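## Task

The foam block sits somewhere in the pantry cabinet. Put it on the cabinet's second level counting upward, where the cabinet's floor is level one and the lowest shelf is level two. Then close the cabinet door. The robot must not topple or finish leaning, and the block and door must stay in place without the robot holding them.

## Robot and tools

Robot: TidyBot++, a single-arm mobile robot. The base is 0.54 m long, 0.50 m wide and 0.38 m tall and rides on four powered casters. On top sits one seven-joint arm ending in a two-finger gripper. The shoulder is 0.12 m ahead of the base centre and 0.68 m off the floor. Segment lengths: upper arm 0.42 m, forearm 0.31 m, hand 0.31 m to the hand point. The arm starts folded with the hand pointing down, reaching up to 0.08 m beyond the base front, with the elbow up to 1.15 m high. Cameras: base_camera (644x364, pinhole) and wrist_camera (644x476, fisheye, looks along the hand).

Frames: the base frame has its origin on the floor under the base centre, with x forward, y left and z up. The odometry frame is the base frame as it was when the scene began. hand_pose is given in the base frame and refers to the point halfway between the finger pads. Its z axis runs out along the fingers, and the fingers open and close along its y axis. Heading is in radians, positive to the left, from -3.142 to 3.142. base_tilt is in degrees, positive when leaning forward or right. Odometry counts wheel rotation, so wheel slip shows up as travel, and it drifts a few cm and degrees over many moves.

execute_actions(actions, cameras): actions is a list holding one action, or an empty list that only returns state and images. An action may contain base, joints, speeds.
- base: exactly one key. translate_m is a straight drive in metres relative to the current base position, forward positive, from -2 to 2. strafe_m is a sideways move in metres, left positive, from -2 to 2. rotate_rad is a turn in place in radians, counter-clockwise from above positive, from -6.3 to 6.3. These are offsets measured from the base position in the latest reported state. A move needing more than 8.667 s at its top speed is refused.
- joints: absolute targets in radians, keyed by name, in any subset. joint_1_rad: any angle; it turns the whole arm about vertical, positive is clockwise from above, the opposite of rotate_rad. joint_2_rad (shoulder): -2.249 to 2.249. joint_3_rad: any angle; it rolls the upper arm, nominal 3.14. joint_4_rad (elbow): -2.579 to 2.579. joint_5_rad: any angle; it rolls the forearm, nominal 0. joint_6_rad (wrist): -2.099 to 2.099. joint_7_rad: any angle; with the hand down, positive turns it counter-clockwise from above, and at 1.57 the fingers open toward the robot's left and right. For any-angle joints the shorter path is taken, so send steps under half a turn. gripper_pos runs from 0 (open, about 85 mm gap) to 1 (closed); the gap is about 85*(1-gripper_pos) mm.
- speeds: optional caps for this action only. translate_m and strafe_m take 0.05 to 0.5 m/s; rotate_rad takes 0.1 to 1.57 rad/s. The defaults are the maxima.
- cameras: a list of base_camera, wrist_camera or all. Omitted or null gives all; [] gives none.
Unknown keys or out-of-range values make the whole call rejected with no motion. Base and joint motions start together. Anything left out may keep pushing toward its earlier target.

Planar arm geometry, with joint_1_rad=0, joint_3_rad=3.14, joint_5_rad=0: measure tilt from vertical, forward positive. Upper arm = j2, forearm = j2-j4, hand = j2-j4-j6. The hand point lies ahead of the shoulder by the sum of length*sin(tilt) and above it by the sum of length*cos(tilt). A downward-pointing hand reaches at most about 0.94 m high, and only close to the base.

wait(seconds): 0 to 10. It commands nothing and returns state and images.
zoom_image(camera, region): camera is base_camera or wrist_camera. region is [x0,y0,x1,y1] in pixels of the latest full image, with the origin at top-left, at most 504x504.
finished_scene(scene): the scene number, 1 or 2. It ends the scene for good and reports success; the next task arrives in its result. Call it only when the object rests on the correct level, the door is shut and the robot stands upright and clear. A reply with no tool call ends everything.

Result lines: base_status and joint_status tell how each motion of the last accepted action ended. done: reached, within about ±0.039 rad for joints 1-4, ±0.056 for joints 5-7 and ±0.03 for the gripper. For the base, done only means the wheels turned enough, so a blocked base may read done while short. off_target: stopped away from the target and possibly still pushing. For the gripper at 1, off_target means an object is held, and done means the fingers closed on nothing. contact_stop or time_out: the old target is dropped and the part holds. 'joint command not followed' plus 'cause:' means a self-collision check blocked the arm targets, and those joints show not_followed. on_its_own lists motion you did not command. motor_effort gives percent of maximum, with the peak in brackets. ARM HIT means a hard hit against the base or the arm itself. A torque fault freezes the arm and gripper for 10 s and skips the rest of the call (limits 104.5 N m for joints 1-4, 51.3 for 5-7). MOTOR HOT warns from 60 °C. An OVER-TEMPERATURE FAULT at 75 °C lets the arm sag, and affected keys read limit_stop_at_motor_heat, in which case resend them.

Practical notes: friction and load leave the hand a cm or two off. To correct, send each joint its last command plus (wanted minus read). While holding an object, never command a joint to its read angle. Trust camera images over hand_pose. Calibration data (K, distortion, T_world_to_cam per camera) maps base-frame points into images. Avoid driving while the arm is snagged above about 0.8 m, and avoid strong horizontal pushes on a raised hand, since either can tip the robot. Back away or retract the arm to clear a lean. Avoid drops, slams, hard pushes and knocking objects over. Loose objects may occasionally be nudged by outside forces.

Each tool is called after "Call:" in YAML: its name, and indented under it one key for each argument.

## Session

Call:
execute_actions:
  actions: []

Scene clock: 0.00 s.
base_odometry: x=+0.000 y=+0.000 heading=+0.000 (m, m, rad; odometry frame)
base_tilt: forward=+0.7 right=+0.1 (deg)
base_status: not commanded
joint_positions: joint_1_rad=+0.051 joint_2_rad=-0.335 joint_3_rad=+3.125 joint_4_rad=-2.544 joint_5_rad=+0.019 joint_6_rad=-0.830 joint_7_rad=+1.604 gripper_pos=+0.000
joint_status: not commanded
motor_effort: joint_1_rad=-2 joint_2_rad=-2 joint_3_rad=+1 joint_4_rad=+14 joint_5_rad=+1 joint_6_rad=+2 joint_7_rad=+1 (%)
hand_pose: x=+0.2647 y=-0.0086 z=+0.5822 quat_wxyz=(+0.012, +0.999, +0.006, +0.051) (m; base frame)
pictures: base_camera, wrist_camera
Images, in order (width x height): base_camera 644x364, wrist_camera 644x476.

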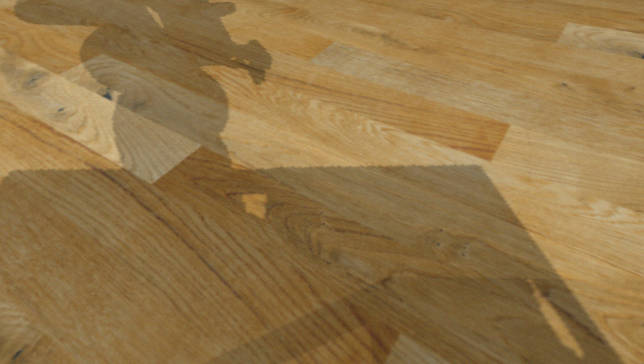

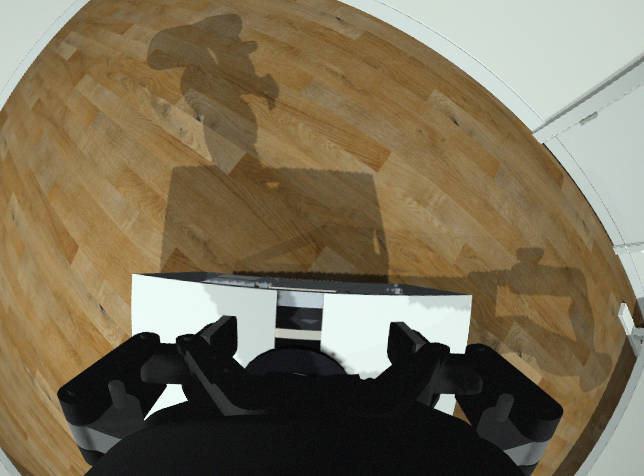

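Call:
execute_actions:
  actions:
    - {"base":{"rotate_rad":-1.3},"joints":{"joint_6_rad":0.4}}

Scene clock: 4.03 s.
base_odometry: x=+0.000 y=+0.000 heading=-1.299 (m, m, rad; odometry frame)
base_tilt: forward=+0.8 right=+0.1 (deg)
base_status: done
joint_positions: joint_1_rad=+0.051 joint_2_rad=-0.335 joint_3_rad=+3.125 joint_4_rad=-2.544 joint_5_rad=+0.019 joint_6_rad=+0.382 joint_7_rad=+1.604 gripper_pos=+0.000
joint_status: all done
motor_effort: joint_1_rad=-1(0) joint_2_rad=-6(7) joint_3_rad=+1(2) joint_4_rad=+20(20) joint_5_rad=+1(1) joint_6_rad=+9(10) joint_7_rad=+2(1) (%)
hand_pose: x=+0.5341 y=-0.0100 z=+0.8129 quat_wxyz=(+0.026, +0.792, +0.011, +0.610) (m; base frame)
pictures: base_camera, wrist_camera
camera_calibration (this result's frames):
wrist_camera: T_world_to_cam=[[0.0206072, -0.997602, 0.0660676, -0.0665104], [-0.242613, -0.0690962, -0.967659, 0.972336], [0.969904, 0.00391182, -0.243456, -0.183813], [0, 0, 0, 1]] pos_world=[0.415554, 0.00155287, 0.900534]
Images, in order (width x height): base_camera 644x364, wrist_camera 644x476.

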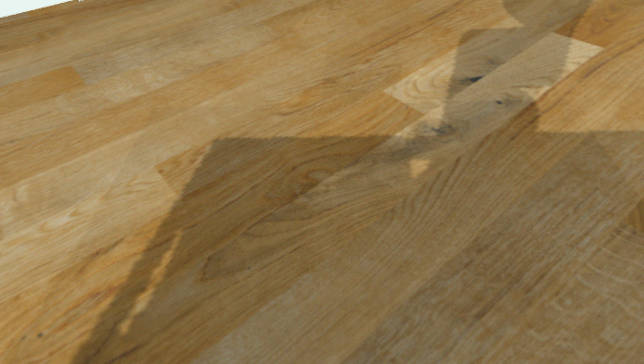

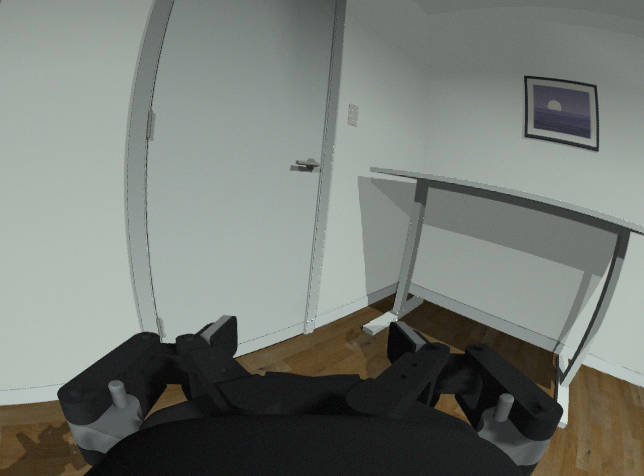

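Call:
execute_actions:
  actions:
    - {"base":{"rotate_rad":-2.0}}
  cameras: ["wrist_camera"]

Call:
execute_actions:
  actions:
    - {"base":{"rotate_rad":-1.6}}
  cameras: ["wrist_camera"]

Scene clock: 10.07 s.
base_odometry: x=+0.000 y=+0.000 heading=+2.984 (m, m, rad; odometry frame)
base_tilt: forward=+0.7 right=+0.1 (deg)
base_status: done
joint_positions: joint_1_rad=+0.051 joint_2_rad=-0.335 joint_3_rad=+3.125 joint_4_rad=-2.544 joint_5_rad=+0.019 joint_6_rad=+0.382 joint_7_rad=+1.604 gripper_pos=+0.000
joint_status: not commanded
motor_effort: joint_1_rad=-1(0) joint_2_rad=-6(7) joint_3_rad=+1(2) joint_4_rad=+20(20) joint_5_rad=+0(0) joint_6_rad=+9(9) joint_7_rad=+1(1) (%)
hand_pose: x=+0.5341 y=-0.0100 z=+0.8129 quat_wxyz=(+0.026, +0.792, +0.011, +0.610) (m; base frame)
pictures: wrist_camera
camera_calibration (this result's frames):
wrist_camera: T_world_to_cam=[[0.0206069, -0.997602, 0.0660674, -0.0665102], [-0.242614, -0.069096, -0.967659, 0.972336], [0.969904, 0.00391156, -0.243456, -0.183813], [0, 0, 0, 1]] pos_world=[0.415554, 0.00155278, 0.900534]
Images, in order (width x height): wrist_camera 644x476.

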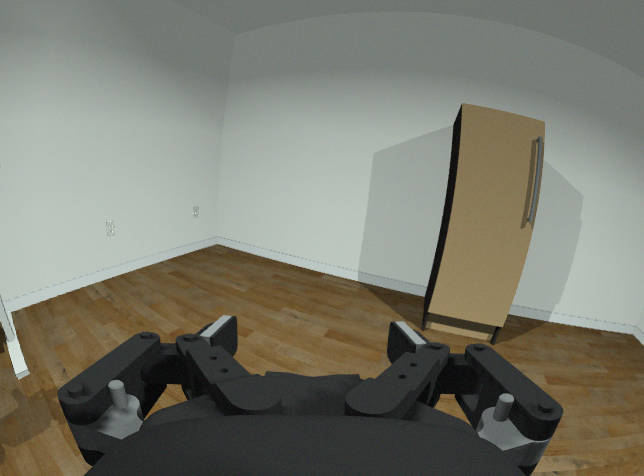

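Scene clock: 12.37 s.
base_odometry: x=+0.000 y=+0.000 heading=+1.385 (m, m, rad; odometry frame)
base_tilt: forward=+0.7 right=+0.1 (deg)
base_status: done
joint_positions: joint_1_rad=+0.051 joint_2_rad=-0.335 joint_3_rad=+3.125 joint_4_rad=-2.544 joint_5_rad=+0.019 joint_6_rad=+0.382 joint_7_rad=+1.604 gripper_pos=+0.000
joint_status: not commanded
motor_effort: joint_1_rad=-1(0) joint_2_rad=-7(7) joint_3_rad=+1(2) joint_4_rad=+20(20) joint_5_rad=+0(0) joint_6_rad=+9(9) joint_7_rad=+1(1) (%)
hand_pose: x=+0.5341 y=-0.0100 z=+0.8129 quat_wxyz=(+0.026, +0.792, +0.011, +0.610) (m; base frame)
pictures: wrist_camera
camera_calibration (this result's frames):
wrist_camera: T_world_to_cam=[[0.02058, -0.997604, 0.0660582, -0.0665007], [-0.242615, -0.0690804, -0.96766, 0.972337], [0.969904, 0.00388775, -0.243456, -0.183813], [0, 0, 0, 1]] pos_world=[0.415554, 0.00154276, 0.900534]
Images, in order (width x height): wrist_camera 644x476.

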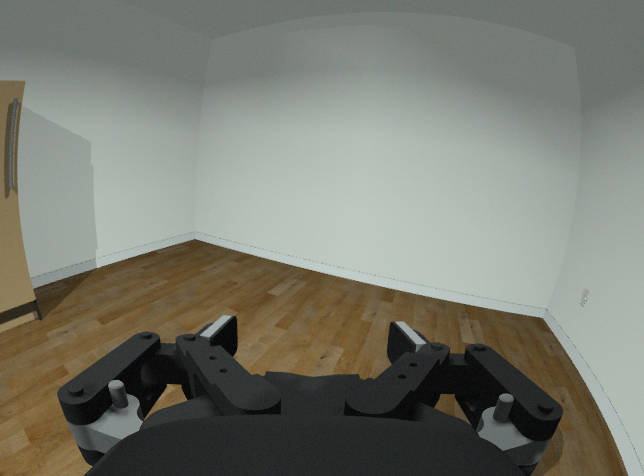

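Call:
execute_actions:
  actions:
    - {"base":{"rotate_rad":1.12}}
  cameras: []

Call:
execute_actions:
  actions:
    - {"base":{"translate_m":0.9},"joints":{"joint_6_rad":0.6}}

Scene clock: 17.83 s.
base_odometry: x=+0.000 y=+0.000 heading=+2.504 (m, m, rad; odometry frame)
base_tilt: forward=+0.7 right=+0.1 (deg)
base_status: done
joint_positions: joint_1_rad=+0.051 joint_2_rad=-0.335 joint_3_rad=+3.125 joint_4_rad=-2.544 joint_5_rad=+0.019 joint_6_rad=+0.382 joint_7_rad=+1.604 gripper_pos=+0.000
joint_status: not commanded
motor_effort: joint_1_rad=-2(1) joint_2_rad=-7(7) joint_3_rad=+1(2) joint_4_rad=+20(20) joint_5_rad=+0(0) joint_6_rad=+9(9) joint_7_rad=+1(1) (%)
hand_pose: x=+0.5341 y=-0.0100 z=+0.8129 quat_wxyz=(+0.026, +0.792, +0.011, +0.610) (m; base frame)
pictures: none
No camera images: the call's "cameras" was empty. Leave "cameras" out to get every camera's image.

Scene clock: 21.00 s.
base_odometry: x=-0.724 y=+0.535 heading=+2.505 (m, m, rad; odometry frame)
base_tilt: forward=+0.7 right=+0.1 (deg)
base_status: done
joint_positions: joint_1_rad=+0.051 joint_2_rad=-0.335 joint_3_rad=+3.125 joint_4_rad=-2.543 joint_5_rad=+0.019 joint_6_rad=+0.578 joint_7_rad=+1.604 gripper_pos=+0.000
joint_status: all done
motor_effort: joint_1_rad=-1(1) joint_2_rad=-7(9) joint_3_rad=+1(1) joint_4_rad=+20(23) joint_5_rad=+0(0) joint_6_rad=+9(10) joint_7_rad=+1(1) (%)
hand_pose: x=+0.5439 y=-0.0090 z=+0.8734 quat_wxyz=(+0.027, +0.728, +0.011, +0.685) (m; base frame)
pictures: base_camera, wrist_camera
camera_calibration (this result's frames):
wrist_camera: T_world_to_cam=[[0.0108331, -0.997224, 0.0736715, -0.0710534], [-0.0487037, -0.0741146, -0.99606, 0.952664], [0.998755, 0.00720235, -0.0493714, -0.363732], [0, 0, 0, 1]] pos_world=[0.410447, 0.00236995, 0.936187]
Images, in order (width x height): base_camera 644x364, wrist_camera 644x476.

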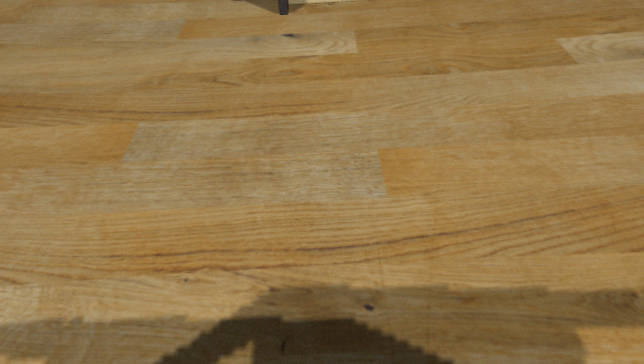

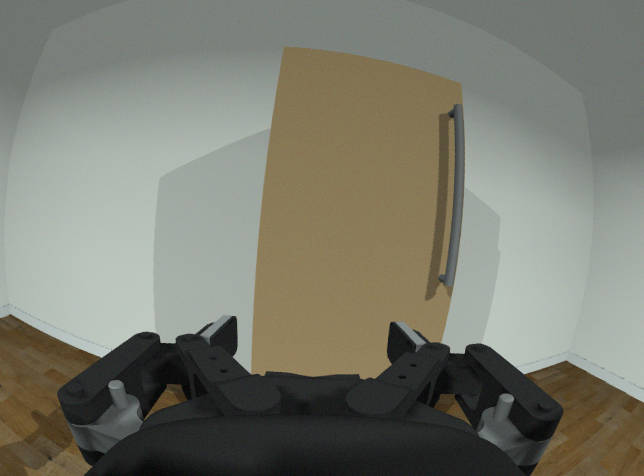

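Call:
execute_actions:
  actions:
    - {"base":{"strafe_m":-0.33}}
  cameras: []

Call:
execute_actions:
  actions:
    - {"base":{"translate_m":0.25}}

Scene clock: 26.23 s.
base_odometry: x=-0.528 y=+0.800 heading=+2.506 (m, m, rad; odometry frame)
base_tilt: forward=+0.7 right=+0.1 (deg)
base_status: done
joint_positions: joint_1_rad=+0.051 joint_2_rad=-0.335 joint_3_rad=+3.125 joint_4_rad=-2.543 joint_5_rad=+0.019 joint_6_rad=+0.578 joint_7_rad=+1.604 gripper_pos=+0.000
joint_status: not commanded
motor_effort: joint_1_rad=-1(1) joint_2_rad=-6(8) joint_3_rad=+1(3) joint_4_rad=+20(20) joint_5_rad=+0(0) joint_6_rad=+9(9) joint_7_rad=+1(1) (%)
hand_pose: x=+0.5439 y=-0.0090 z=+0.8734 quat_wxyz=(+0.027, +0.728, +0.011, +0.685) (m; base frame)
pictures: none
No camera images: the call's "cameras" was empty. Leave "cameras" out to get every camera's image.

Scene clock: 28.00 s.
base_odometry: x=-0.729 y=+0.949 heading=+2.505 (m, m, rad; odometry frame)
base_tilt: forward=+0.7 right=+0.1 (deg)
base_status: done
joint_positions: joint_1_rad=+0.051 joint_2_rad=-0.335 joint_3_rad=+3.125 joint_4_rad=-2.543 joint_5_rad=+0.019 joint_6_rad=+0.578 joint_7_rad=+1.604 gripper_pos=+0.000
joint_status: not commanded
motor_effort: joint_1_rad=-1(1) joint_2_rad=-7(9) joint_3_rad=+1(1) joint_4_rad=+20(21) joint_5_rad=+0(0) joint_6_rad=+9(10) joint_7_rad=+1(1) (%)
hand_pose: x=+0.5439 y=-0.0090 z=+0.8733 quat_wxyz=(+0.027, +0.728, +0.011, +0.685) (m; base frame)
pictures: base_camera, wrist_camera
camera_calibration (this result's frames):
wrist_camera: T_world_to_cam=[[0.010806, -0.997226, 0.0736449, -0.0710321], [-0.0489054, -0.0740881, -0.996052, 0.952683], [0.998745, 0.00716171, -0.0495703, -0.363596], [0, 0, 0, 1]] pos_world=[0.410499, 0.00235141, 0.936129]
Images, in order (width x height): base_camera 644x364, wrist_camera 644x476.

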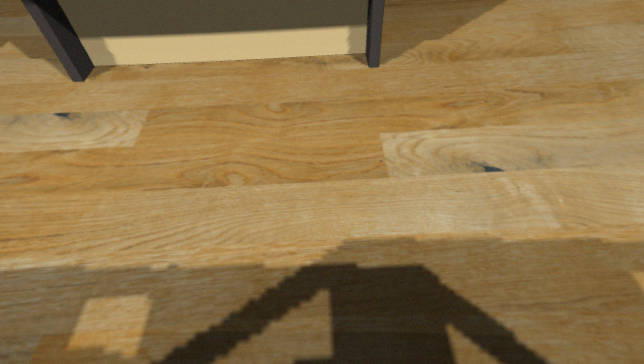

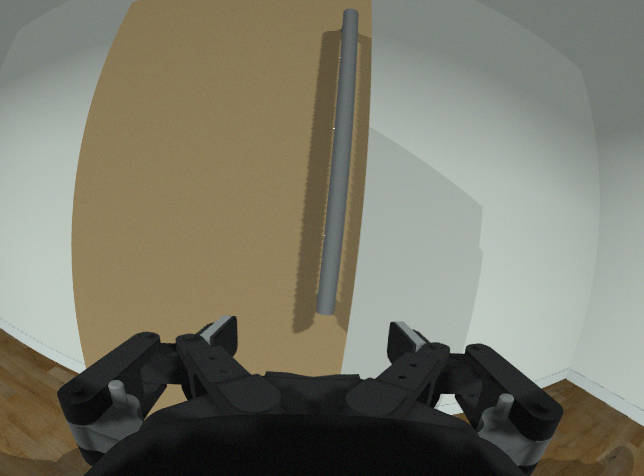

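Call:
execute_actions:
  actions:
    - {"base":{"translate_m":0.18},"speeds":{"translate_m":0.2}}

Scene clock: 32.97 s.
base_odometry: x=-0.874 y=+1.056 heading=+2.505 (m, m, rad; odometry frame)
base_tilt: forward=+0.7 right=+0.1 (deg)
base_status: done
joint_positions: joint_1_rad=+0.051 joint_2_rad=-0.335 joint_3_rad=+3.125 joint_4_rad=-2.543 joint_5_rad=+0.019 joint_6_rad=+0.578 joint_7_rad=+1.604 gripper_pos=+0.000
joint_status: not commanded
motor_effort: joint_1_rad=-1(1) joint_2_rad=-7(10) joint_3_rad=+1(1) joint_4_rad=+20(21) joint_5_rad=+0(0) joint_6_rad=+9(9) joint_7_rad=+1(1) (%)
hand_pose: x=+0.5439 y=-0.0090 z=+0.8733 quat_wxyz=(+0.027, +0.728, +0.011, +0.685) (m; base frame)
pictures: base_camera, wrist_camera
camera_calibration (this result's frames):
wrist_camera: T_world_to_cam=[[0.0108058, -0.997226, 0.0736449, -0.071032], [-0.0489052, -0.0740881, -0.996052, 0.952683], [0.998745, 0.00716155, -0.0495702, -0.363596], [0, 0, 0, 1]] pos_world=[0.410499, 0.00235137, 0.936129]
Images, in order (width x height): base_camera 644x364, wrist_camera 644x476.

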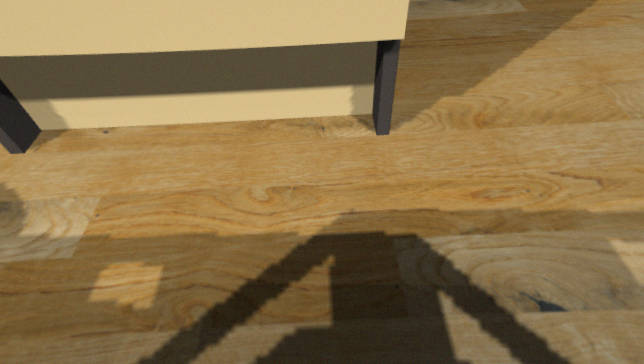

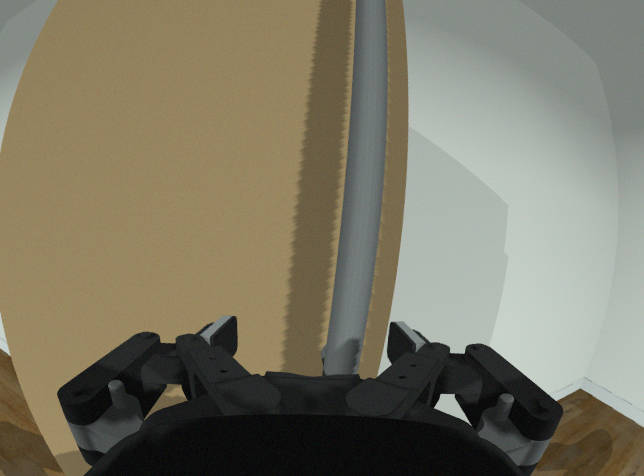

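Call:
execute_actions:
  actions:
    - {"joints":{"joint_6_rad":0.75}}
  cameras: []

Call:
execute_actions:
  actions:
    - {"joints":{"gripper_pos":1}}

Call:
execute_actions:
  actions:
    - {"base":{"translate_m":-0.15},"speeds":{"translate_m":0.1}}

Scene clock: 35.03 s.
base_odometry: x=-0.874 y=+1.056 heading=+2.505 (m, m, rad; odometry frame)
base_tilt: forward=+0.8 right=+0.1 (deg)
base_status: not commanded
joint_positions: joint_1_rad=+0.051 joint_2_rad=-0.335 joint_3_rad=+3.125 joint_4_rad=-2.543 joint_5_rad=+0.019 joint_6_rad=+0.725 joint_7_rad=+1.604 gripper_pos=+0.000
joint_status: all done
motor_effort: joint_1_rad=-1(1) joint_2_rad=-7(8) joint_3_rad=+1(1) joint_4_rad=+20(22) joint_5_rad=+0(0) joint_6_rad=+9(10) joint_7_rad=+1(1) (%)
hand_pose: x=+0.5434 y=-0.0080 z=+0.9193 quat_wxyz=(+0.028, +0.676, +0.011, +0.737) (m; base frame)
pictures: none
No camera images: the call's "cameras" was empty. Leave "cameras" out to get every camera's image.

Scene clock: 36.13 s.
base_odometry: x=-0.874 y=+1.056 heading=+2.505 (m, m, rad; odometry frame)
base_tilt: forward=+0.8 right=+0.1 (deg)
base_status: not commanded
joint_positions: joint_1_rad=+0.051 joint_2_rad=-0.335 joint_3_rad=+3.125 joint_4_rad=-2.543 joint_5_rad=+0.019 joint_6_rad=+0.725 joint_7_rad=+1.604 gripper_pos=+0.999
joint_status: all done
motor_effort: joint_1_rad=-1(1) joint_2_rad=-7(7) joint_3_rad=+1(1) joint_4_rad=+20(20) joint_5_rad=+0(1) joint_6_rad=+9(9) joint_7_rad=+1(1) (%)
hand_pose: x=+0.5434 y=-0.0080 z=+0.9193 quat_wxyz=(+0.028, +0.676, +0.011, +0.737) (m; base frame)
pictures: base_camera, wrist_camera
camera_calibration (this result's frames):
wrist_camera: T_world_to_cam=[[0.00269328, -0.996946, 0.0780521, -0.0730814], [0.0980434, -0.0774131, -0.992167, 0.915033], [0.995178, 0.0103247, 0.0975354, -0.494072], [0, 0, 0, 1]] pos_world=[0.402174, 0.00307848, 0.961759]
Images, in order (width x height): base_camera 644x364, wrist_camera 644x476.

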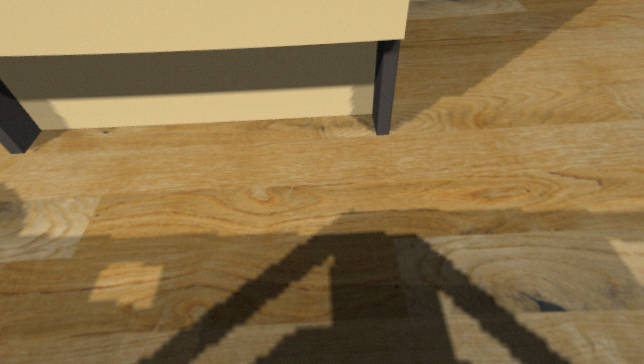

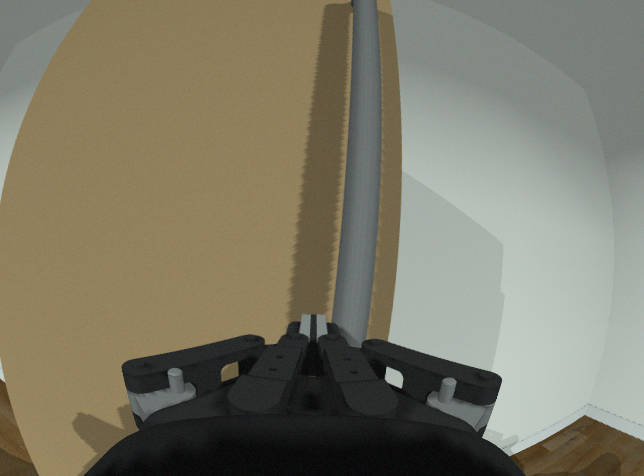

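Scene clock: 38.20 s.
base_odometry: x=-0.753 y=+0.967 heading=+2.505 (m, m, rad; odometry frame)
base_tilt: forward=+0.7 right=+0.1 (deg)
base_status: done
joint_positions: joint_1_rad=+0.051 joint_2_rad=-0.335 joint_3_rad=+3.125 joint_4_rad=-2.543 joint_5_rad=+0.019 joint_6_rad=+0.725 joint_7_rad=+1.604 gripper_pos=+0.999
joint_status: not commanded
motor_effort: joint_1_rad=-1(1) joint_2_rad=-7(9) joint_3_rad=+1(1) joint_4_rad=+20(21) joint_5_rad=+0(0) joint_6_rad=+9(10) joint_7_rad=+1(1) (%)
hand_pose: x=+0.5434 y=-0.0080 z=+0.9193 quat_wxyz=(+0.028, +0.676, +0.011, +0.737) (m; base frame)
pictures: base_camera, wrist_camera
camera_calibration (this result's frames):
wrist_camera: T_world_to_cam=[[0.00269352, -0.996946, 0.0780522, -0.0730815], [0.0980436, -0.0774132, -0.992167, 0.915033], [0.995178, 0.0103249, 0.0975356, -0.494072], [0, 0, 0, 1]] pos_world=[0.402174, 0.00307855, 0.961759]
Images, in order (width x height): base_camera 644x364, wrist_camera 644x476.

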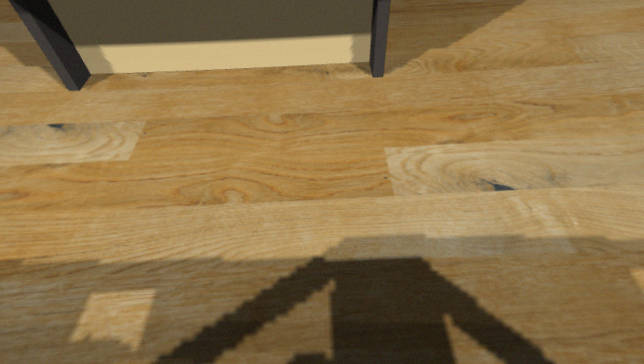

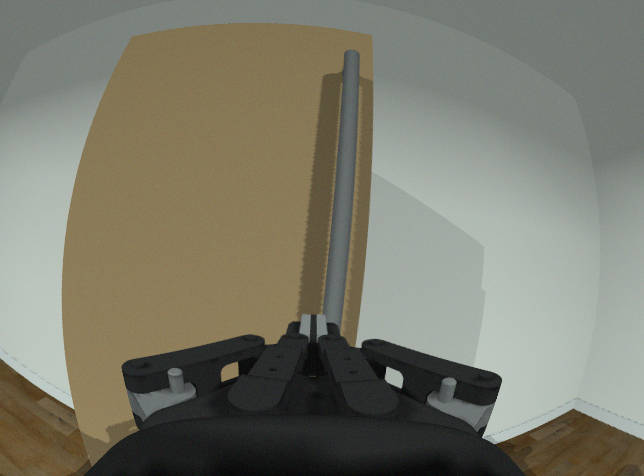

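Call:
execute_actions:
  actions:
    - {"base":{"strafe_m":-0.03},"joints":{"gripper_pos":0}}
  cameras: []

Call:
execute_actions:
  actions:
    - {"base":{"translate_m":0.205},"speeds":{"translate_m":0.15}}
  cameras: []

Call:
execute_actions:
  actions:
    - {"joints":{"gripper_pos":1}}

Scene clock: 41.00 s.
base_odometry: x=-0.735 y=+0.991 heading=+2.505 (m, m, rad; odometry frame)
base_tilt: forward=+0.7 right=+0.1 (deg)
base_status: done
joint_positions: joint_1_rad=+0.051 joint_2_rad=-0.335 joint_3_rad=+3.125 joint_4_rad=-2.543 joint_5_rad=+0.019 joint_6_rad=+0.725 joint_7_rad=+1.604 gripper_pos=+0.000
joint_status: all done
motor_effort: joint_1_rad=-1(0) joint_2_rad=-7(7) joint_3_rad=+1(3) joint_4_rad=+20(20) joint_5_rad=+0(1) joint_6_rad=+9(9) joint_7_rad=+1(1) (%)
hand_pose: x=+0.5434 y=-0.0081 z=+0.9193 quat_wxyz=(+0.028, +0.676, +0.011, +0.737) (m; base frame)
pictures: none
No camera images: the call's "cameras" was empty. Leave "cameras" out to get every camera's image.

Scene clock: 43.03 s.
base_odometry: x=-0.900 y=+1.113 heading=+2.505 (m, m, rad; odometry frame)
base_tilt: forward=+0.7 right=+0.1 (deg)
base_status: done
joint_positions: joint_1_rad=+0.051 joint_2_rad=-0.335 joint_3_rad=+3.125 joint_4_rad=-2.543 joint_5_rad=+0.019 joint_6_rad=+0.725 joint_7_rad=+1.604 gripper_pos=+0.000
joint_status: not commanded
motor_effort: joint_1_rad=-1(1) joint_2_rad=-7(10) joint_3_rad=+1(1) joint_4_rad=+20(21) joint_5_rad=+0(0) joint_6_rad=+9(9) joint_7_rad=+1(1) (%)
hand_pose: x=+0.5434 y=-0.0081 z=+0.9193 quat_wxyz=(+0.028, +0.676, +0.011, +0.737) (m; base frame)
pictures: none
No camera images: the call's "cameras" was empty. Leave "cameras" out to get every camera's image.

Scene clock: 58.03 s.
base_odometry: x=-0.900 y=+1.113 heading=+2.505 (m, m, rad; odometry frame)
base_tilt: forward=+0.7 right=+0.1 (deg)
base_status: not commanded
joint_positions: joint_1_rad=+0.044 joint_2_rad=-0.335 joint_3_rad=+3.122 joint_4_rad=-2.544 joint_5_rad=+0.019 joint_6_rad=+0.725 joint_7_rad=+1.604 gripper_pos=+0.744
joint_status: gripper_pos off_target (ended at +0.744, target +1.000)
motor_effort: joint_1_rad=+5(8) joint_2_rad=-6(7) joint_3_rad=+6(9) joint_4_rad=+22(24) joint_5_rad=-2(7) joint_6_rad=+9(10) joint_7_rad=+4(5) (%)
hand_pose: x=+0.5431 y=-0.0038 z=+0.9190 quat_wxyz=(+0.025, +0.675, +0.015, +0.737) (m; base frame)
pictures: base_camera, wrist_camera
camera_calibration (this result's frames):
wrist_camera: T_world_to_cam=[[0.0120795, -0.996827, 0.0786796, -0.0744945], [0.0986669, -0.0771132, -0.992128, 0.9148], [0.995047, 0.0197475, 0.0974223, -0.493573], [0, 0, 0, 1]] pos_world=[0.401767, 0.00603187, 0.961545]
Images, in order (width x height): base_camera 644x364, wrist_camera 644x476.

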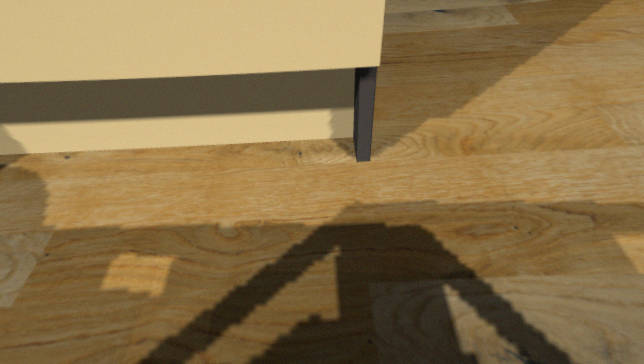

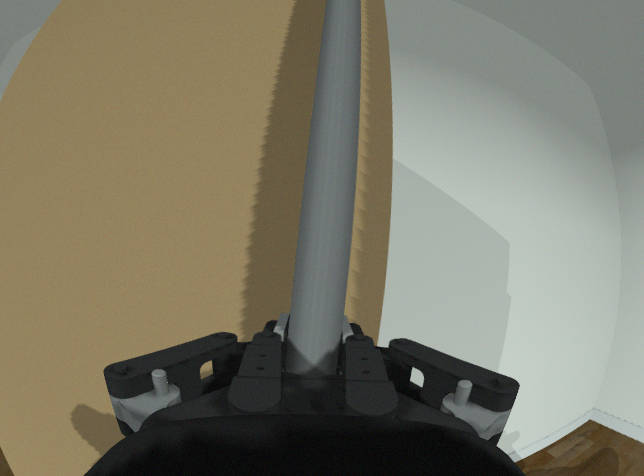

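Call:
execute_actions:
  actions:
    - {"base":{"translate_m":-0.18},"speeds":{"translate_m":0.1}}
  cameras: []

Call:
execute_actions:
  actions:
    - {"base":{"strafe_m":0.06},"speeds":{"strafe_m":0.1}}
  cameras: []

Call:
execute_actions:
  actions:
    - {"base":{"translate_m":-0.11},"speeds":{"translate_m":0.1}}

Scene clock: 61.90 s.
base_odometry: x=-0.755 y=+1.006 heading=+2.505 (m, m, rad; odometry frame)
base_tilt: forward=+0.7 right=+0.1 (deg)
base_status: done
joint_positions: joint_1_rad=+0.009 joint_2_rad=-0.325 joint_3_rad=+3.080 joint_4_rad=-2.535 joint_5_rad=+0.019 joint_6_rad=+0.725 joint_7_rad=+1.600 gripper_pos=+0.745
joint_status: not commanded
motor_effort: joint_1_rad=+8(11) joint_2_rad=-12(14) joint_3_rad=+10(12) joint_4_rad=+16(21) joint_5_rad=-3(6) joint_6_rad=+9(11) joint_7_rad=+6(6) (%)
hand_pose: x=+0.5455 y=+0.0310 z=+0.9190 quat_wxyz=(+0.000, +0.675, +0.043, +0.736) (m; base frame)
pictures: none
No camera images: the call's "cameras" was empty. Leave "cameras" out to get every camera's image.

Scene clock: 63.03 s.
base_odometry: x=-0.791 y=+0.958 heading=+2.505 (m, m, rad; odometry frame)
base_tilt: forward=+0.7 right=+0.1 (deg)
base_status: done
joint_positions: joint_1_rad=+0.069 joint_2_rad=-0.326 joint_3_rad=+3.153 joint_4_rad=-2.536 joint_5_rad=+0.014 joint_6_rad=+0.725 joint_7_rad=+1.600 gripper_pos=+0.747
joint_status: not commanded
motor_effort: joint_1_rad=-5(8) joint_2_rad=-6(12) joint_3_rad=-4(10) joint_4_rad=+21(23) joint_5_rad=+5(7) joint_6_rad=+10(12) joint_7_rad=+4(6) (%)
hand_pose: x=+0.5457 y=-0.0306 z=+0.9191 quat_wxyz=(+0.040, +0.676, -0.011, +0.735) (m; base frame)
pictures: none
No camera images: the call's "cameras" was empty. Leave "cameras" out to get every camera's image.

Scene clock: 64.80 s.
base_odometry: x=-0.703 y=+0.893 heading=+2.506 (m, m, rad; odometry frame)
base_tilt: forward=+0.7 right=+0.1 (deg)
base_status: done
joint_positions: joint_1_rad=+0.005 joint_2_rad=-0.321 joint_3_rad=+3.077 joint_4_rad=-2.532 joint_5_rad=+0.014 joint_6_rad=+0.725 joint_7_rad=+1.600 gripper_pos=+0.747
joint_status: not commanded
motor_effort: joint_1_rad=+7(11) joint_2_rad=-13(15) joint_3_rad=+8(12) joint_4_rad=+16(20) joint_5_rad=-1(5) joint_6_rad=+10(10) joint_7_rad=+6(6) (%)
hand_pose: x=+0.5468 y=+0.0335 z=+0.9191 quat_wxyz=(-0.002, +0.675, +0.044, +0.736) (m; base frame)
pictures: base_camera, wrist_camera
camera_calibration (this result's frames):
wrist_camera: T_world_to_cam=[[0.0911288, -0.992256, 0.0844012, -0.0860094], [0.101793, -0.0750284, -0.991972, 0.915468], [0.990623, 0.0989887, 0.0941672, -0.4953], [0, 0, 0, 1]] pos_world=[0.405306, 0.032372, 0.96202]
Images, in order (width x height): base_camera 644x364, wrist_camera 644x476.

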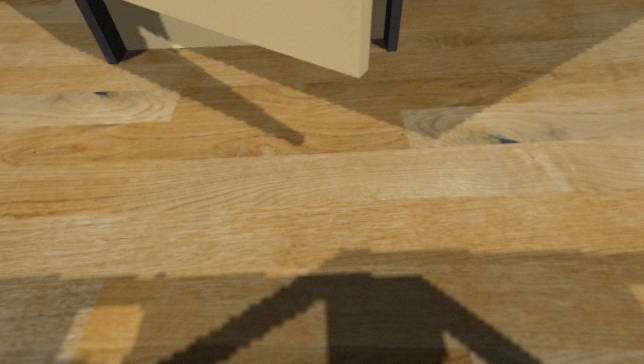

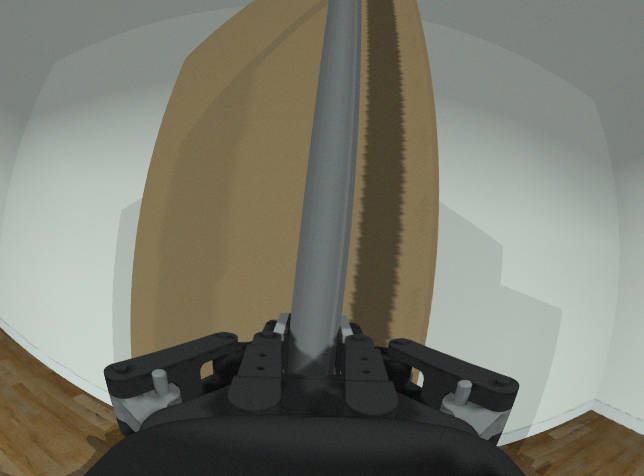

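Working; continue the arc.

Call:
execute_actions:
  actions:
    - {"base":{"strafe_m":0.12},"speeds":{"strafe_m":0.1}}
  cameras: []

Call:
execute_actions:
  actions:
    - {"base":{"translate_m":-0.08},"speeds":{"translate_m":0.1}}
  cameras: []

Call:
execute_actions:
  actions:
    - {"base":{"strafe_m":0.13},"speeds":{"strafe_m":0.1}}
  cameras: []

Call:
execute_actions:
  actions:
    - {"base":{"translate_m":-0.05},"speeds":{"translate_m":0.1}}
  cameras: []

Call:
execute_actions:
  actions:
    - {"base":{"strafe_m":0.13},"speeds":{"strafe_m":0.1}}

Scene clock: 68.67 s.
base_odometry: x=-0.774 y=+0.796 heading=+2.505 (m, m, rad; odometry frame)
base_tilt: forward=+0.7 right=+0.1 (deg)
base_status: done
joint_positions: joint_1_rad=+0.115 joint_2_rad=-0.349 joint_3_rad=+3.194 joint_4_rad=-2.553 joint_5_rad=-0.014 joint_6_rad=+0.725 joint_7_rad=+1.600 gripper_pos=+0.749
joint_status: not commanded
motor_effort: joint_1_rad=-14(16) joint_2_rad=+0(13) joint_3_rad=-12(14) joint_4_rad=+25(27) joint_5_rad=+10(11) joint_6_rad=+9(12) joint_7_rad=+1(6) (%)
hand_pose: x=+0.5326 y=-0.0746 z=+0.9194 quat_wxyz=(+0.065, +0.672, -0.059, +0.736) (m; base frame)
pictures: none
No camera images: the call's "cameras" was empty. Leave "cameras" out to get every camera's image.

Scene clock: 70.17 s.
base_odometry: x=-0.709 y=+0.749 heading=+2.505 (m, m, rad; odometry frame)
base_tilt: forward=+0.8 right=+0.1 (deg)
base_status: done
joint_positions: joint_1_rad=+0.039 joint_2_rad=-0.331 joint_3_rad=+3.111 joint_4_rad=-2.540 joint_5_rad=-0.014 joint_6_rad=+0.725 joint_7_rad=+1.600 gripper_pos=+0.751
joint_status: not commanded
motor_effort: joint_1_rad=+1(13) joint_2_rad=-10(13) joint_3_rad=+3(12) joint_4_rad=+16(24) joint_5_rad=+2(9) joint_6_rad=+9(11) joint_7_rad=+4(4) (%)
hand_pose: x=+0.5446 y=-0.0033 z=+0.9193 quat_wxyz=(+0.017, +0.676, +0.003, +0.737) (m; base frame)
pictures: none
No camera images: the call's "cameras" was empty. Leave "cameras" out to get every camera's image.

Scene clock: 72.03 s.
base_odometry: x=-0.786 y=+0.644 heading=+2.505 (m, m, rad; odometry frame)
base_tilt: forward=+0.7 right=+0.1 (deg)
base_status: done
joint_positions: joint_1_rad=+0.138 joint_2_rad=-0.375 joint_3_rad=+3.213 joint_4_rad=-2.572 joint_5_rad=-0.029 joint_6_rad=+0.725 joint_7_rad=+1.600 gripper_pos=+0.751
joint_status: not commanded
motor_effort: joint_1_rad=-17(20) joint_2_rad=+5(10) joint_3_rad=-15(18) joint_4_rad=+27(30) joint_5_rad=+11(13) joint_6_rad=+8(12) joint_7_rad=-1(4) (%)
hand_pose: x=+0.5195 y=-0.0940 z=+0.9195 quat_wxyz=(+0.076, +0.667, -0.082, +0.737) (m; base frame)
pictures: none
No camera images: the call's "cameras" was empty. Leave "cameras" out to get every camera's image.

Scene clock: 73.23 s.
base_odometry: x=-0.746 y=+0.614 heading=+2.505 (m, m, rad; odometry frame)
base_tilt: forward=+0.7 right=+0.1 (deg)
base_status: done
joint_positions: joint_1_rad=+0.076 joint_2_rad=-0.342 joint_3_rad=+3.148 joint_4_rad=-2.548 joint_5_rad=-0.029 joint_6_rad=+0.726 joint_7_rad=+1.600 gripper_pos=+0.752
joint_status: not commanded
motor_effort: joint_1_rad=-6(17) joint_2_rad=-6(10) joint_3_rad=-4(15) joint_4_rad=+18(27) joint_5_rad=+5(10) joint_6_rad=+8(11) joint_7_rad=+2(1) (%)
hand_pose: x=+0.5391 y=-0.0393 z=+0.9195 quat_wxyz=(+0.039, +0.674, -0.032, +0.737) (m; base frame)
pictures: none
No camera images: the call's "cameras" was empty. Leave "cameras" out to get every camera's image.

Scene clock: 75.10 s.
base_odometry: x=-0.823 y=+0.510 heading=+2.504 (m, m, rad; odometry frame)
base_tilt: forward=+0.7 right=+0.1 (deg)
base_status: done
joint_positions: joint_1_rad=+0.154 joint_2_rad=-0.375 joint_3_rad=+3.223 joint_4_rad=-2.572 joint_5_rad=-0.038 joint_6_rad=+0.726 joint_7_rad=+1.607 gripper_pos=+0.752
joint_status: not commanded
motor_effort: joint_1_rad=-21(23) joint_2_rad=+5(7) joint_3_rad=-18(19) joint_4_rad=+27(30) joint_5_rad=+13(15) joint_6_rad=+14(17) joint_7_rad=-4(4) (%)
hand_pose: x=+0.5165 y=-0.1069 z=+0.9195 quat_wxyz=(+0.086, +0.665, -0.095, +0.736) (m; base frame)
pictures: base_camera, wrist_camera
camera_calibration (this result's frames):
wrist_camera: T_world_to_cam=[[-0.22537, -0.974273, -0.000223444, 0.020555], [0.107097, -0.0245459, -0.993946, 0.912854], [0.968369, -0.224029, 0.109874, -0.488839], [0, 0, 0, 1]] pos_world=[0.380245, -0.0670813, 0.961043]
Images, in order (width x height): base_camera 644x364, wrist_camera 644x476.

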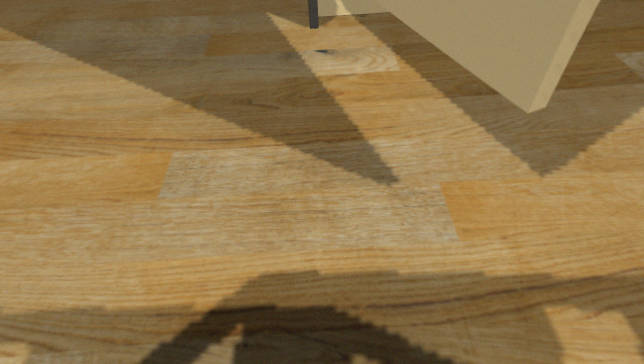

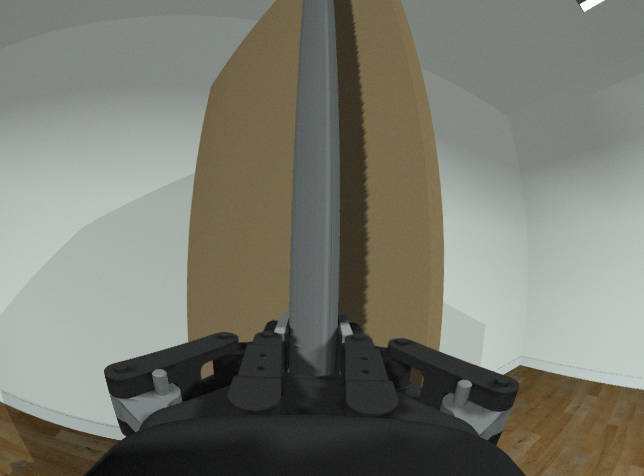

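Call:
execute_actions:
  actions:
    - {"joints":{"gripper_pos":0.3}}
  cameras: []

Call:
execute_actions:
  actions:
    - {"base":{"translate_m":-0.15}}
  cameras: []

Call:
execute_actions:
  actions:
    - {"base":{"strafe_m":-0.25},"joints":{"gripper_pos":1,"joint_1_rad":0,"joint_6_rad":0.55}}

Scene clock: 77.63 s.
base_odometry: x=-0.823 y=+0.510 heading=+2.505 (m, m, rad; odometry frame)
base_tilt: forward=+0.7 right=+0.1 (deg)
base_status: not commanded
joint_positions: joint_1_rad=+0.079 joint_2_rad=-0.372 joint_3_rad=+3.147 joint_4_rad=-2.571 joint_5_rad=-0.031 joint_6_rad=+0.730 joint_7_rad=+1.607 gripper_pos=+0.300
joint_status: all done
motor_effort: joint_1_rad=-5(21) joint_2_rad=-1(15) joint_3_rad=-3(18) joint_4_rad=+25(33) joint_5_rad=+5(13) joint_6_rad=+9(14) joint_7_rad=+1(4) (%)
hand_pose: x=+0.5283 y=-0.0401 z=+0.9205 quat_wxyz=(+0.042, +0.670, -0.032, +0.741) (m; base frame)
pictures: none
No camera images: the call's "cameras" was empty. Leave "cameras" out to get every camera's image.

Scene clock: 79.10 s.
base_odometry: x=-0.703 y=+0.421 heading=+2.505 (m, m, rad; odometry frame)
base_tilt: forward=+0.7 right=+0.1 (deg)
base_status: done
joint_positions: joint_1_rad=+0.064 joint_2_rad=-0.332 joint_3_rad=+3.134 joint_4_rad=-2.546 joint_5_rad=-0.019 joint_6_rad=+0.730 joint_7_rad=+1.607 gripper_pos=+0.300
joint_status: not commanded
motor_effort: joint_1_rad=-1(6) joint_2_rad=-7(12) joint_3_rad=+1(3) joint_4_rad=+20(24) joint_5_rad=+0(3) joint_6_rad=+9(10) joint_7_rad=+1(2) (%)
hand_pose: x=+0.5426 y=-0.0260 z=+0.9180 quat_wxyz=(+0.034, +0.676, -0.015, +0.736) (m; base frame)
pictures: none
No camera images: the call's "cameras" was empty. Leave "cameras" out to get every camera's image.

Scene clock: 80.87 s.
base_odometry: x=-0.554 y=+0.621 heading=+2.504 (m, m, rad; odometry frame)
base_tilt: forward=+0.7 right=+0.1 (deg)
base_status: done
joint_positions: joint_1_rad=+0.014 joint_2_rad=-0.332 joint_3_rad=+3.132 joint_4_rad=-2.546 joint_5_rad=-0.018 joint_6_rad=+0.578 joint_7_rad=+1.607 gripper_pos=+0.999
joint_status: all done
motor_effort: joint_1_rad=-1(0) joint_2_rad=-7(7) joint_3_rad=+1(2) joint_4_rad=+20(21) joint_5_rad=+1(1) joint_6_rad=+9(10) joint_7_rad=+1(1) (%)
hand_pose: x=+0.5438 y=-0.0033 z=+0.8708 quat_wxyz=(+0.014, +0.730, +0.004, +0.684) (m; base frame)
pictures: base_camera, wrist_camera
camera_calibration (this result's frames):
wrist_camera: T_world_to_cam=[[0.0183529, -0.99886, 0.0440734, -0.0435458], [-0.0525291, -0.0449832, -0.997606, 0.954047], [0.998451, 0.0159938, -0.0532948, -0.360247], [0, 0, 0, 1]] pos_world=[0.410603, 0.00518174, 0.934483]
Images, in order (width x height): base_camera 644x364, wrist_camera 644x476.

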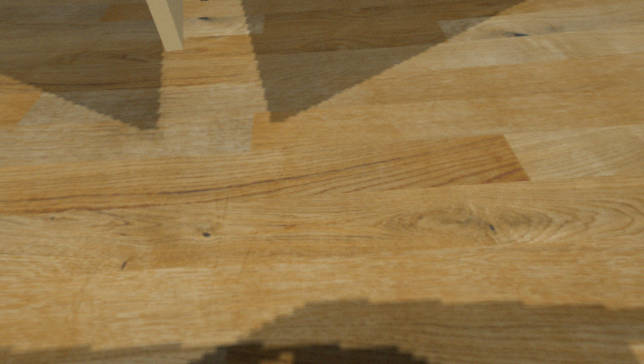

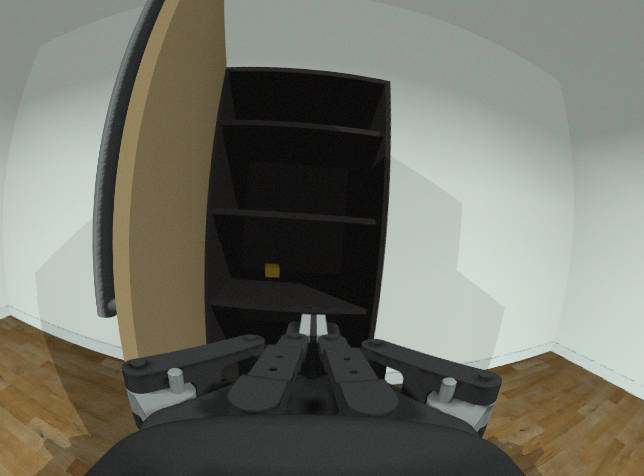

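Call:
execute_actions:
  actions:
    - {"base":{"translate_m":0.2},"joints":{"joint_6_rad":0.0,"gripper_pos":0}}

Scene clock: 85.83 s.
base_odometry: x=-0.715 y=+0.741 heading=+2.504 (m, m, rad; odometry frame)
base_tilt: forward=+0.7 right=+0.1 (deg)
base_status: done
joint_positions: joint_1_rad=+0.014 joint_2_rad=-0.333 joint_3_rad=+3.132 joint_4_rad=-2.544 joint_5_rad=-0.018 joint_6_rad=+0.018 joint_7_rad=+1.607 gripper_pos=+0.000
joint_status: all done
motor_effort: joint_1_rad=-1(1) joint_2_rad=-6(8) joint_3_rad=+1(1) joint_4_rad=+19(22) joint_5_rad=+1(0) joint_6_rad=+8(9) joint_7_rad=+1(1) (%)
hand_pose: x=+0.4862 y=-0.0006 z=+0.7100 quat_wxyz=(+0.007, +0.890, +0.006, +0.456) (m; base frame)
pictures: base_camera, wrist_camera
camera_calibration (this result's frames):
wrist_camera: T_world_to_cam=[[0.0424499, -0.998945, 0.0175158, -0.0255164], [-0.572481, -0.0386881, -0.819005, 0.916707], [0.818818, 0.0247392, -0.573519, 0.145352], [0, 0, 0, 1]] pos_world=[0.406864, 0.00638031, 0.834597]
Images, in order (width x height): base_camera 644x364, wrist_camera 644x476.

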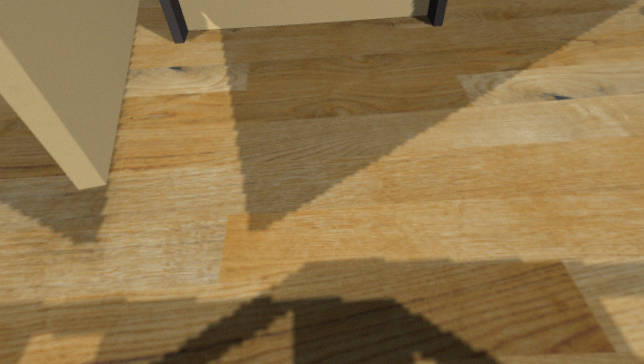

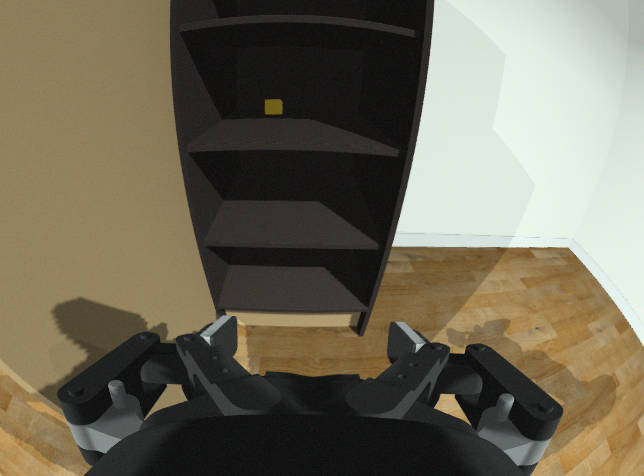

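Call:
execute_actions:
  actions:
    - {"base":{"strafe_m":-0.05},"joints":{"joint_1_rad":-0.25,"joint_2_rad":0.62,"joint_3_rad":3.14,"joint_4_rad":-2.17,"joint_5_rad":0,"joint_6_rad":1.19,"joint_7_rad":1.57}}
  cameras: []

Call:
execute_actions:
  actions:
    - {"base":{"translate_m":0.3},"speeds":{"translate_m":0.25}}

Scene clock: 94.07 s.
base_odometry: x=-0.685 y=+0.781 heading=+2.504 (m, m, rad; odometry frame)
base_tilt: forward=+0.8 right=+0.1 (deg)
base_status: done
joint_positions: joint_1_rad=-0.230 joint_2_rad=+0.602 joint_3_rad=+3.132 joint_4_rad=-2.193 joint_5_rad=-0.018 joint_6_rad=+1.150 joint_7_rad=+1.600 gripper_pos=+0.000
joint_status: all done
motor_effort: joint_1_rad=-1(2) joint_2_rad=-33(34) joint_3_rad=+0(2) joint_4_rad=+11(20) joint_5_rad=+1(1) joint_6_rad=+9(9) joint_7_rad=+1(1) (%)
hand_pose: x=+0.7569 y=+0.1504 z=+0.7104 quat_wxyz=(-0.069, +0.727, +0.087, +0.677) (m; base frame)
pictures: none
No camera images: the call's "cameras" was empty. Leave "cameras" out to get every camera's image.

Scene clock: 98.17 s.
base_odometry: x=-0.808 y=+0.873 heading=+2.494 (m, m, rad; odometry frame)
base_tilt: forward=+0.8 right=+0.1 (deg)
base_status: translate_m time_out (by the wheels' count: +0.154 of +0.300)
joint_positions: joint_1_rad=-0.240 joint_2_rad=+0.612 joint_3_rad=+3.138 joint_4_rad=-2.178 joint_5_rad=-0.018 joint_6_rad=+1.156 joint_7_rad=+1.600 gripper_pos=+0.000
joint_status: not commanded
motor_effort: joint_1_rad=+0(13) joint_2_rad=-33(51) joint_3_rad=+1(7) joint_4_rad=+12(18) joint_5_rad=+0(4) joint_6_rad=+9(12) joint_7_rad=+1(1) (%)
hand_pose: x=+0.7610 y=+0.1553 z=+0.7111 quat_wxyz=(-0.070, +0.724, +0.090, +0.681) (m; base frame)
pictures: base_camera, wrist_camera
camera_calibration (this result's frames):
wrist_camera: T_world_to_cam=[[0.25703, -0.965581, 0.0398681, -0.0658774], [-0.0402426, -0.0519124, -0.99784, 0.805093], [0.965565, 0.254871, -0.0522006, -0.600987], [0, 0, 0, 1]] pos_world=[0.629623, 0.131358, 0.774609]
Images, in order (width x height): base_camera 644x364, wrist_camera 644x476.

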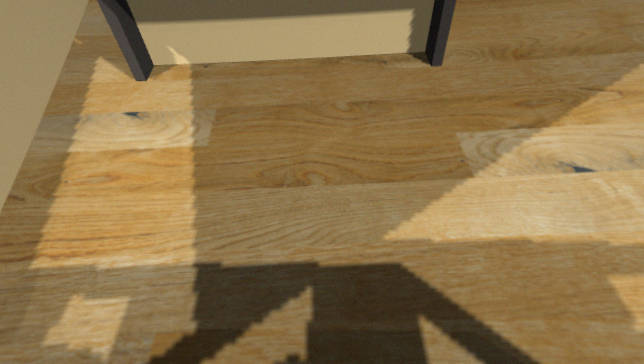

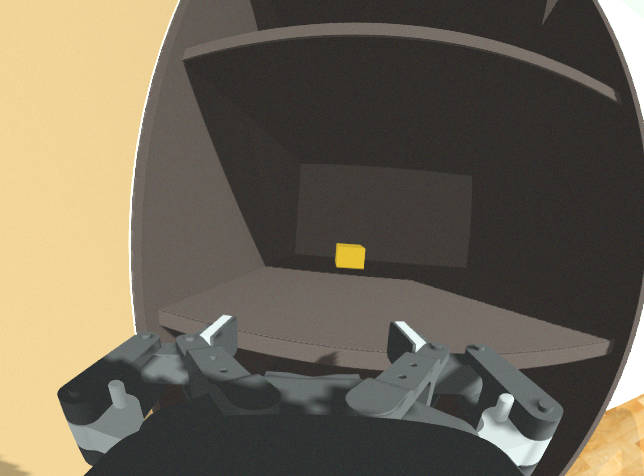

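Call:
execute_actions:
  actions:
    - {"base":{"translate_m":-0.06},"joints":{"joint_1_rad":-0.3}}
  cameras: []

Call:
execute_actions:
  actions:
    - {"joints":{"joint_2_rad":0.53,"joint_6_rad":1.08}}
  cameras: []

Call:
execute_actions:
  actions:
    - {"base":{"translate_m":0.2},"speeds":{"translate_m":0.12}}

Scene clock: 104.10 s.
base_odometry: x=-0.761 y=+0.837 heading=+2.495 (m, m, rad; odometry frame)
base_tilt: forward=+0.8 right=+0.0 (deg)
base_status: done
joint_positions: joint_1_rad=-0.288 joint_2_rad=+0.612 joint_3_rad=+3.138 joint_4_rad=-2.178 joint_5_rad=-0.018 joint_6_rad=+1.156 joint_7_rad=+1.600 gripper_pos=+0.000
joint_status: all done
motor_effort: joint_1_rad=-2(3) joint_2_rad=-33(36) joint_3_rad=+0(1) joint_4_rad=+12(13) joint_5_rad=+0(2) joint_6_rad=+9(10) joint_7_rad=+1(1) (%)
hand_pose: x=+0.7528 y=+0.1863 z=+0.7111 quat_wxyz=(-0.087, +0.721, +0.108, +0.679) (m; base frame)
pictures: none
No camera images: the call's "cameras" was empty. Leave "cameras" out to get every camera's image.

Scene clock: 105.03 s.
base_odometry: x=-0.761 y=+0.837 heading=+2.495 (m, m, rad; odometry frame)
base_tilt: forward=+0.7 right=+0.1 (deg)
base_status: not commanded
joint_positions: joint_1_rad=-0.288 joint_2_rad=+0.544 joint_3_rad=+3.138 joint_4_rad=-2.178 joint_5_rad=-0.018 joint_6_rad=+1.121 joint_7_rad=+1.600 gripper_pos=+0.000
joint_status: all done
motor_effort: joint_1_rad=-1(2) joint_2_rad=-32(36) joint_3_rad=+1(0) joint_4_rad=+13(13) joint_5_rad=+0(0) joint_6_rad=+9(9) joint_7_rad=+1(1) (%)
hand_pose: x=+0.7492 y=+0.1853 z=+0.7453 quat_wxyz=(-0.089, +0.710, +0.106, +0.691) (m; base frame)
pictures: none
No camera images: the call's "cameras" was empty. Leave "cameras" out to get every camera's image.

Scene clock: 110.13 s.
base_odometry: x=-0.918 y=+0.958 heading=+2.488 (m, m, rad; odometry frame)
base_tilt: forward=+0.7 right=+0.1 (deg)
base_status: translate_m time_out (by the wheels' count: +0.199 of +0.200)
joint_positions: joint_1_rad=-0.206 joint_2_rad=+0.545 joint_3_rad=+3.134 joint_4_rad=-2.171 joint_5_rad=-0.015 joint_6_rad=+1.114 joint_7_rad=+1.600 gripper_pos=+0.000
joint_status: not commanded
motor_effort: joint_1_rad=-17(30) joint_2_rad=-36(48) joint_3_rad=+1(10) joint_4_rad=+13(17) joint_5_rad=+0(5) joint_6_rad=+9(11) joint_7_rad=+1(1) (%)
hand_pose: x=+0.7638 y=+0.1361 z=+0.7460 quat_wxyz=(-0.063, +0.714, +0.078, +0.693) (m; base frame)
pictures: base_camera, wrist_camera
camera_calibration (this result's frames):
wrist_camera: T_world_to_cam=[[0.229043, -0.972625, 0.0392492, -0.0637288], [-0.00943145, -0.0425366, -0.99905, 0.815111], [0.973371, 0.228455, -0.0189159, -0.624177], [0, 0, 0, 1]] pos_world=[0.62984, 0.115284, 0.805032]
Images, in order (width x height): base_camera 644x364, wrist_camera 644x476.

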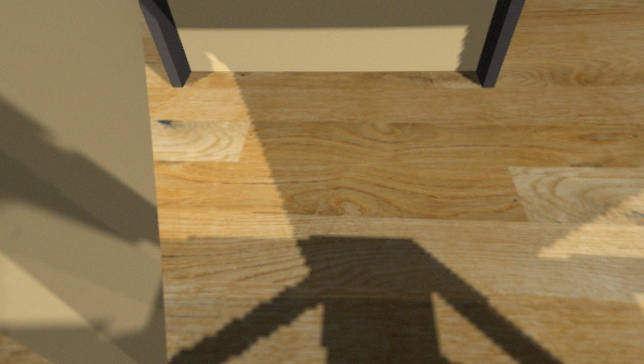

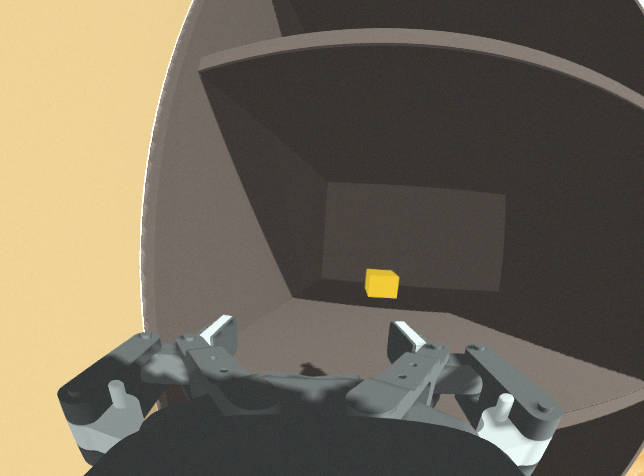

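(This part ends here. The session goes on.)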